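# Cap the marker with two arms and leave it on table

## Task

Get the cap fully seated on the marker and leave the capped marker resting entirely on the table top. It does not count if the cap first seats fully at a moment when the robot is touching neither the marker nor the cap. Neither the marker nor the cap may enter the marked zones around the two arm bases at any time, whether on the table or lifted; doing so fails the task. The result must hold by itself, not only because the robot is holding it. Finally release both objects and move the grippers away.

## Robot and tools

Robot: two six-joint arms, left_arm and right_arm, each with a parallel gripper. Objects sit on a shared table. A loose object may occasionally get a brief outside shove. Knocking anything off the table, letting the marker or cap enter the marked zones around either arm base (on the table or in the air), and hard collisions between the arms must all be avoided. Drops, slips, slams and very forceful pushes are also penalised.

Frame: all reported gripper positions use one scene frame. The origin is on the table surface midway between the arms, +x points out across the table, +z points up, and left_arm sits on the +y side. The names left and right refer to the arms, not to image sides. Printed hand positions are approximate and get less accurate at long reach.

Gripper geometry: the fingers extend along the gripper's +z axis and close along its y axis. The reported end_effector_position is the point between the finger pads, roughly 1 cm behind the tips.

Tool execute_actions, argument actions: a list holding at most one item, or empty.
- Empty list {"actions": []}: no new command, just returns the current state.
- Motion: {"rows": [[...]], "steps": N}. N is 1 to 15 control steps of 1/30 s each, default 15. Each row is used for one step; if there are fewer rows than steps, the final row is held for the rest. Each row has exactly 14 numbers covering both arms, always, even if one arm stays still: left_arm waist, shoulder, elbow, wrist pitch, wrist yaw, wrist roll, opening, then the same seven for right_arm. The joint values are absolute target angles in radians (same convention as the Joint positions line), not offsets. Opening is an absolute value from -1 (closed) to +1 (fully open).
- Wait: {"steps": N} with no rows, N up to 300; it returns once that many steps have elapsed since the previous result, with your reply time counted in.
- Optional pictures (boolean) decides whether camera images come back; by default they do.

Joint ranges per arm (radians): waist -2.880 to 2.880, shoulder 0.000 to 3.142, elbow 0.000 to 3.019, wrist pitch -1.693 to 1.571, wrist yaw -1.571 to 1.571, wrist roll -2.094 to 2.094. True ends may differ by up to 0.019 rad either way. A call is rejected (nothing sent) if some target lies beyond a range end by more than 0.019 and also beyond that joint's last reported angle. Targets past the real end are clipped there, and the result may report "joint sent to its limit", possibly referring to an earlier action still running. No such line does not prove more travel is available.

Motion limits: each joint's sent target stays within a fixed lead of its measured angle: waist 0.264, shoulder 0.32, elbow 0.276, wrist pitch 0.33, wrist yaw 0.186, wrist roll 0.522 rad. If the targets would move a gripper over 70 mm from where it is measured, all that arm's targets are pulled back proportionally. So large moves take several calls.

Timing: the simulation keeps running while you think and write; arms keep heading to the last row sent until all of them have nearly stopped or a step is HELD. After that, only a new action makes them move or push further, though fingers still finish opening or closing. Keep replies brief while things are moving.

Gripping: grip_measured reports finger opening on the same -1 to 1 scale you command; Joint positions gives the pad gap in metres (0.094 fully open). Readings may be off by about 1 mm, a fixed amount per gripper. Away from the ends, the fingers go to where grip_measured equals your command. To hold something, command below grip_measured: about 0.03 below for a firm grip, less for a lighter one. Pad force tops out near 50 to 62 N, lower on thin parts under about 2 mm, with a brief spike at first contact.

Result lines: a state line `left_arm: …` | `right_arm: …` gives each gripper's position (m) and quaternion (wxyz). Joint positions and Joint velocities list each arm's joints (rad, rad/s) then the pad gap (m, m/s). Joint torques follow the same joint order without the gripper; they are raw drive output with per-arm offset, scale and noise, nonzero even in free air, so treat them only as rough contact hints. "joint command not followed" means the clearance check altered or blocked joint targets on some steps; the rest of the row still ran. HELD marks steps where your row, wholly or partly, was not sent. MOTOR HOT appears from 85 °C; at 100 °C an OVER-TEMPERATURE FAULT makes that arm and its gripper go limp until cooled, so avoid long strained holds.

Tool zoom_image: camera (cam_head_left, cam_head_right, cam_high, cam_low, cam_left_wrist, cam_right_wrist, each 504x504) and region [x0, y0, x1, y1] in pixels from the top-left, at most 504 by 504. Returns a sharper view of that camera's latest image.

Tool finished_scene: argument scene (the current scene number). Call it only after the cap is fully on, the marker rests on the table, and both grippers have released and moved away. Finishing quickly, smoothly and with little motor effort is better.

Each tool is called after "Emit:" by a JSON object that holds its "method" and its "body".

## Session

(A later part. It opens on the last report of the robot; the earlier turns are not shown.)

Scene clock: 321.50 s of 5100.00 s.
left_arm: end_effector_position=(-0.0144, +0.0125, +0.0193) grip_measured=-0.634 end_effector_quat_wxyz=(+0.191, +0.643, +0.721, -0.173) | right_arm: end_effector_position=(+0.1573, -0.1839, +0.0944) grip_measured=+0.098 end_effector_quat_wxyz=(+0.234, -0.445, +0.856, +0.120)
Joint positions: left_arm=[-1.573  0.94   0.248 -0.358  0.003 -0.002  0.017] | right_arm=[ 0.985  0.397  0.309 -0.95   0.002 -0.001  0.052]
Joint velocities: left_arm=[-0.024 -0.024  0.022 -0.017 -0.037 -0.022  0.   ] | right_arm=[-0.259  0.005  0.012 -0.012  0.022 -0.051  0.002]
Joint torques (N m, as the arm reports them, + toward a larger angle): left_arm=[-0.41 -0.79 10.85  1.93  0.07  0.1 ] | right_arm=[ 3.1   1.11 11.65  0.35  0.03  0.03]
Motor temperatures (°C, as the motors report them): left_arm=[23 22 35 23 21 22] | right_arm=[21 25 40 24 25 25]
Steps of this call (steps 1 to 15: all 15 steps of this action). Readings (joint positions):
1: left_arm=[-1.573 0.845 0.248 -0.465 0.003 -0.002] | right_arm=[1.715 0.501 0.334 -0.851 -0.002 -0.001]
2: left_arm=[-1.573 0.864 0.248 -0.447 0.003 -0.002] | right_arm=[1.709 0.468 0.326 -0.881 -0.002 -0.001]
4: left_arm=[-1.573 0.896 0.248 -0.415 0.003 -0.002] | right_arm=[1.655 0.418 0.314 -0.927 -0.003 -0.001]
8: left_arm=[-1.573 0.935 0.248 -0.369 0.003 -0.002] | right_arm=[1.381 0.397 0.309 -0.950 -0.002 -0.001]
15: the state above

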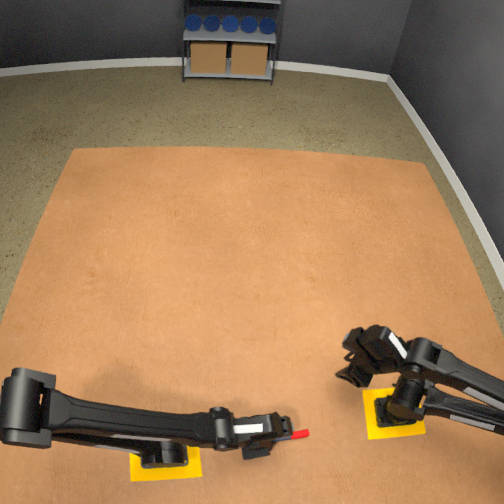

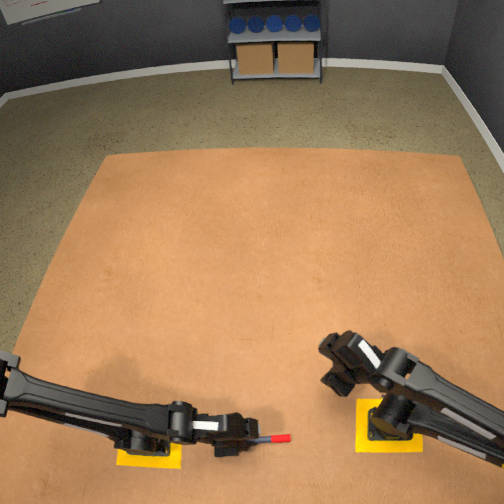

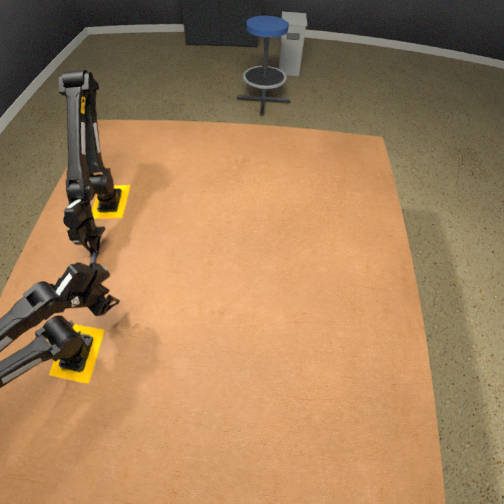

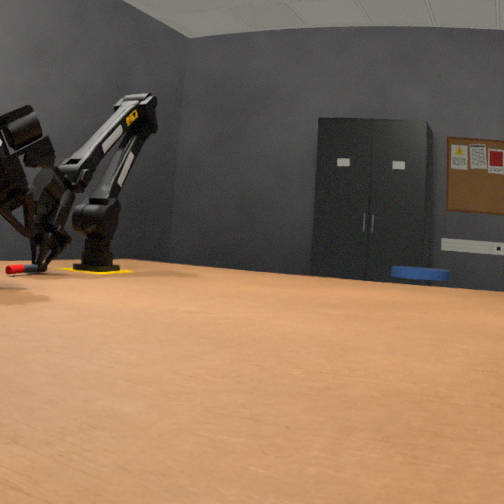

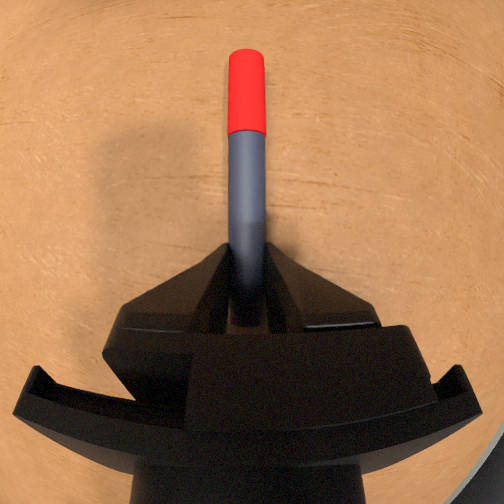

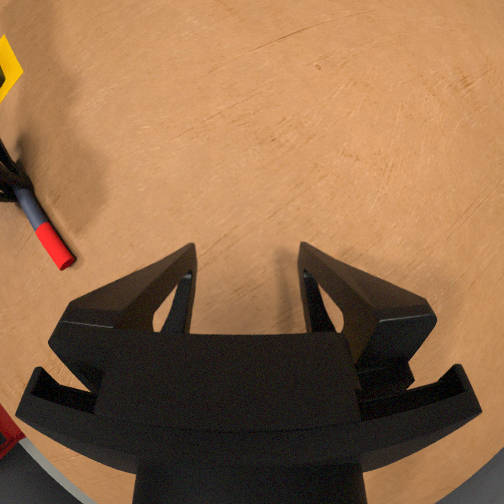

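About 4 mm above.

Emit:
{"method": "execute_actions", "body": {"actions": [{"rows":[[-1.575,0.947,0.27,-0.328,0.004,0.008,-0.68,1.0,0.4,0.31,-0.97,0,-0.01,0.1],[-1.575,0.954,0.27,-0.322,0.004,0.008,-0.68,1.0,0.4,0.31,-0.97,0,-0.01,0.1],[-1.575,0.961,0.27,-0.316,0.004,0.008,-0.68,1.0,0.4,0.31,-0.97,0,-0.01,0.1],[-1.575,0.968,0.27,-0.31,0.004,0.008,-0.68,1.0,0.4,0.31,-0.97,0,-0.01,0.1],[-1.575,0.974,0.27,-0.304,0.004,0.008,-0.68,1.0,0.4,0.31,-0.97,0,-0.01,0.1],[-1.575,0.974,0.27,-0.304,0.004,0.008,-0.68,1.0,0.4,0.31,-0.97,0,-0.01,0.1],[-1.575,0.974,0.27,-0.304,0.004,0.008,-0.68,1.0,0.4,0.31,-0.97,0,-0.01,0.1],[-1.575,0.974,0.27,-0.304,0.004,0.008,-0.66,1.0,0.4,0.31,-0.97,0,-0.01,0.1],[-1.575,0.974,0.27,-0.304,0.004,0.008,-0.64,1.0,0.4,0.31,-0.97,0,-0.01,0.1],[-1.575,0.974,0.27,-0.304,0.004,0.008,-0.62,1.0,0.4,0.31,-0.97,0,-0.01,0.1],[-1.575,0.974,0.27,-0.304,0.004,0.008,-0.58,1.0,0.4,0.31,-0.97,0,-0.01,0.1],[-1.575,0.974,0.27,-0.304,0.004,0.008,-0.45,1.0,0.4,0.31,-0.97,0,-0.01,0.1],[-1.575,0.974,0.27,-0.304,0.004,0.008,-0.25,1.0,0.4,0.31,-0.97,0,-0.01,0.1],[-1.575,0.974,0.27,-0.304,0.004,0.008,0,1.0,0.4,0.31,-0.97,0,-0.01,0.1]],"steps":15}], "pictures": false}}

Emit:
{"method": "execute_actions", "body": {"actions": [{"rows":[[-1.575,0.955,0.278,-0.32,0.004,0.008,0,0.98,0.4,0.31,-0.97,0,-0.01,0.1],[-1.575,0.925,0.286,-0.35,0.004,0.008,0,0.95,0.4,0.31,-0.97,0,-0.01,0.1],[-1.575,0.885,0.294,-0.39,0.004,0.008,0,0.91,0.4,0.31,-0.97,0,-0.01,0.1],[-1.575,0.84,0.302,-0.44,0.004,0.008,0,0.87,0.4,0.31,-0.97,0,-0.01,0.1],[-1.575,0.795,0.31,-0.49,0.004,0.008,0,0.83,0.4,0.31,-0.97,0,-0.01,0.1],[-1.575,0.75,0.318,-0.54,0.004,0.008,0,0.79,0.4,0.31,-0.97,0,-0.01,0.1],[-1.575,0.705,0.326,-0.59,0.004,0.008,0,0.75,0.4,0.31,-0.97,0,-0.01,0.1],[-1.575,0.66,0.334,-0.64,0.004,0.008,0,0.71,0.4,0.31,-0.97,0,-0.01,0.1],[-1.575,0.615,0.34,-0.69,0.004,0.008,0,0.67,0.4,0.31,-0.97,0,-0.01,0.1],[-1.56,0.57,0.346,-0.74,0.004,0.008,0,0.63,0.4,0.31,-0.97,0,-0.01,0.1],[-1.52,0.525,0.35,-0.79,0.004,0.008,0,0.59,0.4,0.31,-0.97,0,-0.01,0.1],[-1.46,0.485,0.354,-0.835,0.004,0.008,0,0.56,0.4,0.31,-0.97,0,-0.01,0.1],[-1.39,0.45,0.357,-0.875,0.004,0.008,0,0.53,0.4,0.31,-0.97,0,-0.01,0.1],[-1.32,0.42,0.36,-0.91,0.004,0.008,0,0.51,0.4,0.31,-0.97,0,-0.01,0.1],[-1.25,0.4,0.36,-0.93,0.004,0.008,0,0.5,0.4,0.31,-0.97,0,-0.01,0.1]],"steps":15}], "pictures": false}}

Emit:
{"method": "execute_actions", "body": {"actions": [{"rows":[[-1.17,0.4,0.36,-0.93,0.004,0.008,0,0.5,0.4,0.31,-0.97,0,-0.01,0.1],[-1.09,0.4,0.36,-0.93,0.004,0.008,0,0.5,0.4,0.31,-0.97,0,-0.01,0.1],[-1.01,0.4,0.36,-0.93,0.004,0.008,0,0.5,0.4,0.31,-0.97,0,-0.01,0.1],[-0.93,0.4,0.36,-0.93,0.004,0.008,0,0.5,0.4,0.31,-0.97,0,-0.01,0.1],[-0.85,0.4,0.36,-0.93,0.004,0.008,0,0.5,0.4,0.31,-0.97,0,-0.01,0.1],[-0.78,0.4,0.36,-0.93,0.004,0.008,0,0.5,0.4,0.31,-0.97,0,-0.01,0.1],[-0.71,0.4,0.36,-0.93,0.004,0.008,0,0.5,0.4,0.31,-0.97,0,-0.01,0.1],[-0.65,0.4,0.36,-0.93,0.004,0.008,0,0.5,0.4,0.31,-0.97,0,-0.01,0.1],[-0.6,0.4,0.36,-0.93,0.004,0.008,0,0.5,0.4,0.31,-0.97,0,-0.01,0.1],[-0.56,0.4,0.36,-0.93,0.004,0.008,0,0.5,0.4,0.31,-0.97,0,-0.01,0.1],[-0.53,0.4,0.36,-0.93,0.004,0.008,0,0.5,0.4,0.31,-0.97,0,-0.01,0.1],[-0.51,0.4,0.36,-0.93,0.004,0.008,0,0.5,0.4,0.31,-0.97,0,-0.01,0.1]],"steps":15}]}}

Scene clock: 368.30 s of 5100.00 s.
left_arm: end_effector_position=(-0.0141, +0.0096, +0.0150) grip_measured=-0.033 end_effector_quat_wxyz=(+0.190, +0.643, +0.722, -0.172) | right_arm: end_effector_position=(+0.1558, -0.1835, +0.0940) grip_measured=+0.098 end_effector_quat_wxyz=(+0.233, -0.448, +0.855, +0.121)
Joint positions: left_arm=[-1.573  0.972  0.248 -0.327  0.003 -0.002  0.045] | right_arm=[ 0.992  0.397  0.309 -0.953  0.002 -0.001  0.052]
Joint velocities: left_arm=[-0.015  0.015  0.012  0.002 -0.007  0.007  0.061] | right_arm=[-0.005 -0.015 -0.007  0.007 -0.081  0.022 -0.001]
Joint torques (N m, as the arm reports them, + toward a larger angle): left_arm=[-0.4  -0.75 10.64  1.9   0.07  0.09] | right_arm=[ 1.56  1.85 11.31  0.39  0.01 -0.02]
Motor temperatures (°C, as the motors report them): left_arm=[23 21 31 23 21 22] | right_arm=[21 25 34 23 25 25]
Steps of this call (steps 1 to 15: the robot went on to your last target; steps 16 to 90: nothing new was sent; then 43.30 s passed at rest; steps 91 to 105: all 15 steps of this action). Readings (joint positions):
91: left_arm=[-1.573 0.940 0.248 -0.357 0.003 -0.002] | right_arm=[0.992 0.397 0.309 -0.953 0.002 -0.001]
92: left_arm=[-1.573 0.941 0.248 -0.354 0.003 -0.002] | right_arm=[0.992 0.397 0.309 -0.953 0.002 -0.001]
94: left_arm=[-1.573 0.948 0.248 -0.343 0.003 -0.002] | right_arm=[0.992 0.397 0.309 -0.953 0.002 -0.001]
98: left_arm=[-1.573 0.970 0.248 -0.330 0.003 -0.002] | right_arm=[0.992 0.397 0.309 -0.953 0.002 -0.001]
105: the state above

Scene clock: 368.80 s of 5100.00 s.
left_arm: end_effector_position=(+0.0167, +0.0647, +0.1013) grip_measured=-0.003 end_effector_quat_wxyz=(+0.234, +0.575, +0.763, -0.180) | right_arm: end_effector_position=(+0.2181, -0.2533, +0.0940) grip_measured=+0.098 end_effector_quat_wxyz=(+0.254, -0.239, +0.935, +0.065)
Joint positions: left_arm=[-1.405  0.434  0.311 -0.85   0.007  0.     0.047] | right_arm=[ 0.527  0.397  0.309 -0.953 -0.    -0.001  0.052]
Joint velocities: left_arm=[ 2.066 -0.952  0.046 -0.945  0.022  0.007 -0.   ] | right_arm=[-0.659 -0.024  0.007  0.002  0.007 -0.037  0.   ]
Joint torques (N m, as the arm reports them, + toward a larger angle): left_arm=[ 2.58  5.02 15.26  0.57 -0.07  0.08] | right_arm=[ 1.11  1.52 11.43  0.44  0.06 -0.04]
Motor temperatures (°C, as the motors report them): left_arm=[23 21 31 23 21 22] | right_arm=[21 25 34 23 25 25]
Steps of this call (steps 1 to 15: all 15 steps of this action). Readings (joint positions):
1: left_arm=[-1.573 0.971 0.248 -0.327 0.003 -0.002] | right_arm=[0.992 0.397 0.309 -0.953 0.002 -0.001]
2: left_arm=[-1.573 0.967 0.248 -0.329 0.003 -0.002] | right_arm=[0.988 0.397 0.309 -0.953 0.001 -0.001]
4: left_arm=[-1.573 0.930 0.249 -0.366 0.003 -0.002] | right_arm=[0.951 0.397 0.309 -0.953 -0.000 -0.001]
8: left_arm=[-1.573 0.752 0.263 -0.536 0.003 -0.002] | right_arm=[0.787 0.397 0.309 -0.953 -0.000 -0.001]
15: the state above

Scene clock: 369.30 s of 5100.00 s.
left_arm: end_effector_position=(+0.1520, +0.1986, +0.1011) grip_measured=-0.003 end_effector_quat_wxyz=(+0.278, +0.187, +0.940, -0.057) | right_arm: end_effector_position=(+0.2208, -0.2585, +0.0940) grip_measured=+0.098 end_effector_quat_wxyz=(+0.255, -0.226, +0.938, +0.061)
Joint positions: left_arm=[-0.507  0.392  0.312 -0.914  0.003  0.     0.047] | right_arm=[ 0.498  0.397  0.309 -0.953 -0.    -0.001  0.052]
Joint velocities: left_arm=[ 0.005 -0.015  0.012 -0.017  0.037 -0.022  0.   ] | right_arm=[-0.005 -0.015  0.007  0.002 -0.022  0.022 -0.   ]
Joint torques (N m, as the arm reports them, + toward a larger angle): left_arm=[-0.5   3.98 15.56  0.3   0.1   0.07] | right_arm=[ 0.78  1.87 11.5   0.56  0.04 -0.07]
Motor temperatures (°C, as the motors report them): left_arm=[23 21 31 23 21 22] | right_arm=[21 25 34 23 25 25]
Steps of this call (steps 1 to 15: all 15 steps of this action). Readings (joint positions):
1: left_arm=[-1.330 0.407 0.312 -0.876 0.006 0.000] | right_arm=[0.509 0.397 0.309 -0.953 -0.000 -0.001]
2: left_arm=[-1.248 0.390 0.312 -0.891 0.006 0.000] | right_arm=[0.500 0.397 0.309 -0.953 -0.000 -0.001]
4: left_arm=[-1.076 0.383 0.312 -0.905 0.005 0.000] | right_arm=[0.498 0.397 0.309 -0.953 -0.000 -0.001]
8: left_arm=[-0.758 0.391 0.312 -0.912 0.003 0.000] | right_arm=[0.498 0.397 0.309 -0.953 -0.000 -0.001]
15: the state above

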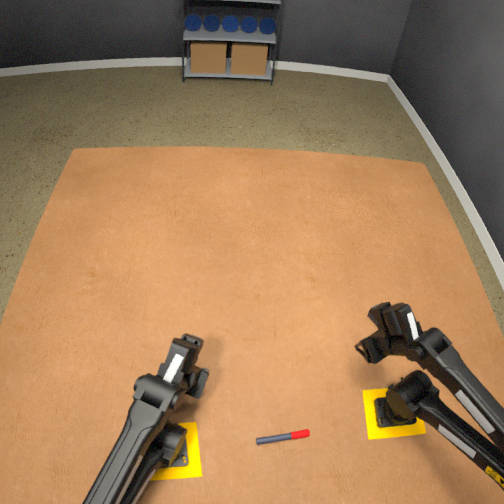

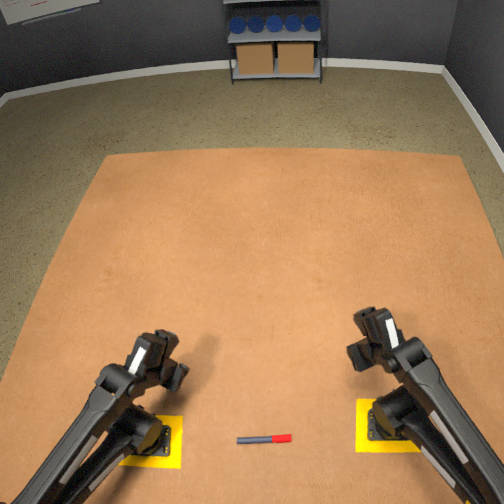

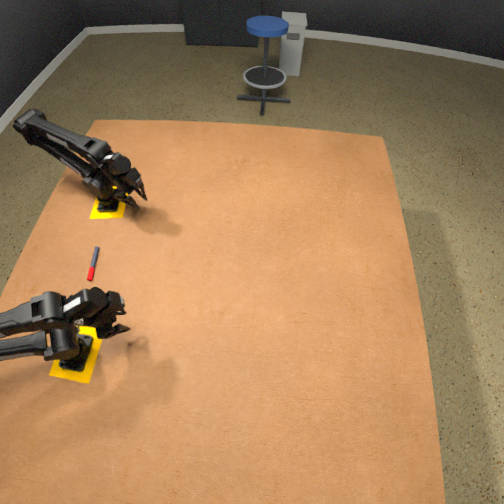

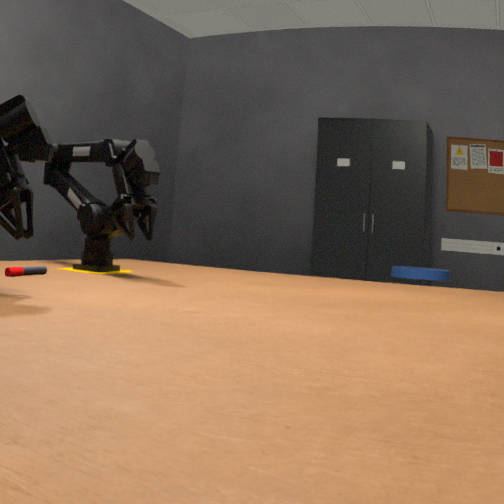

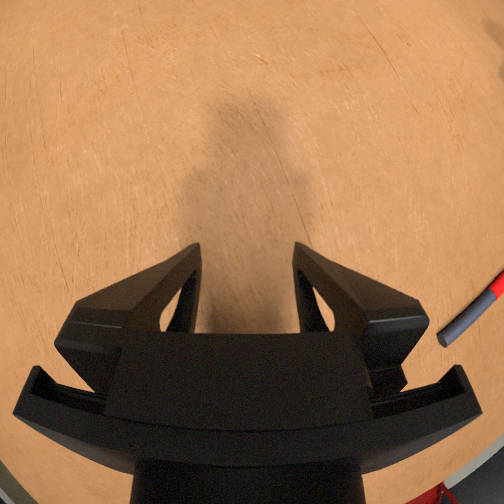

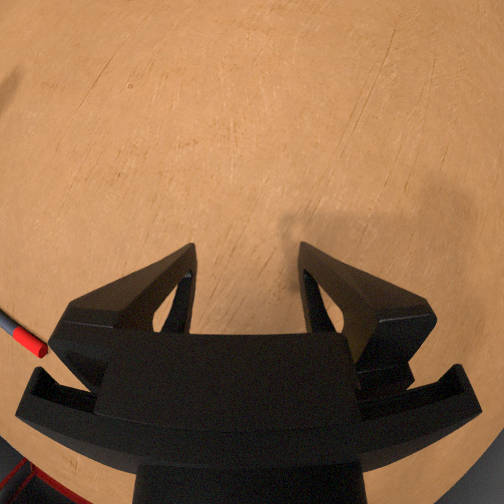

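Emit:
{"method": "finished_scene", "body": {"scene": 2}}

The scene is finished: the task was done.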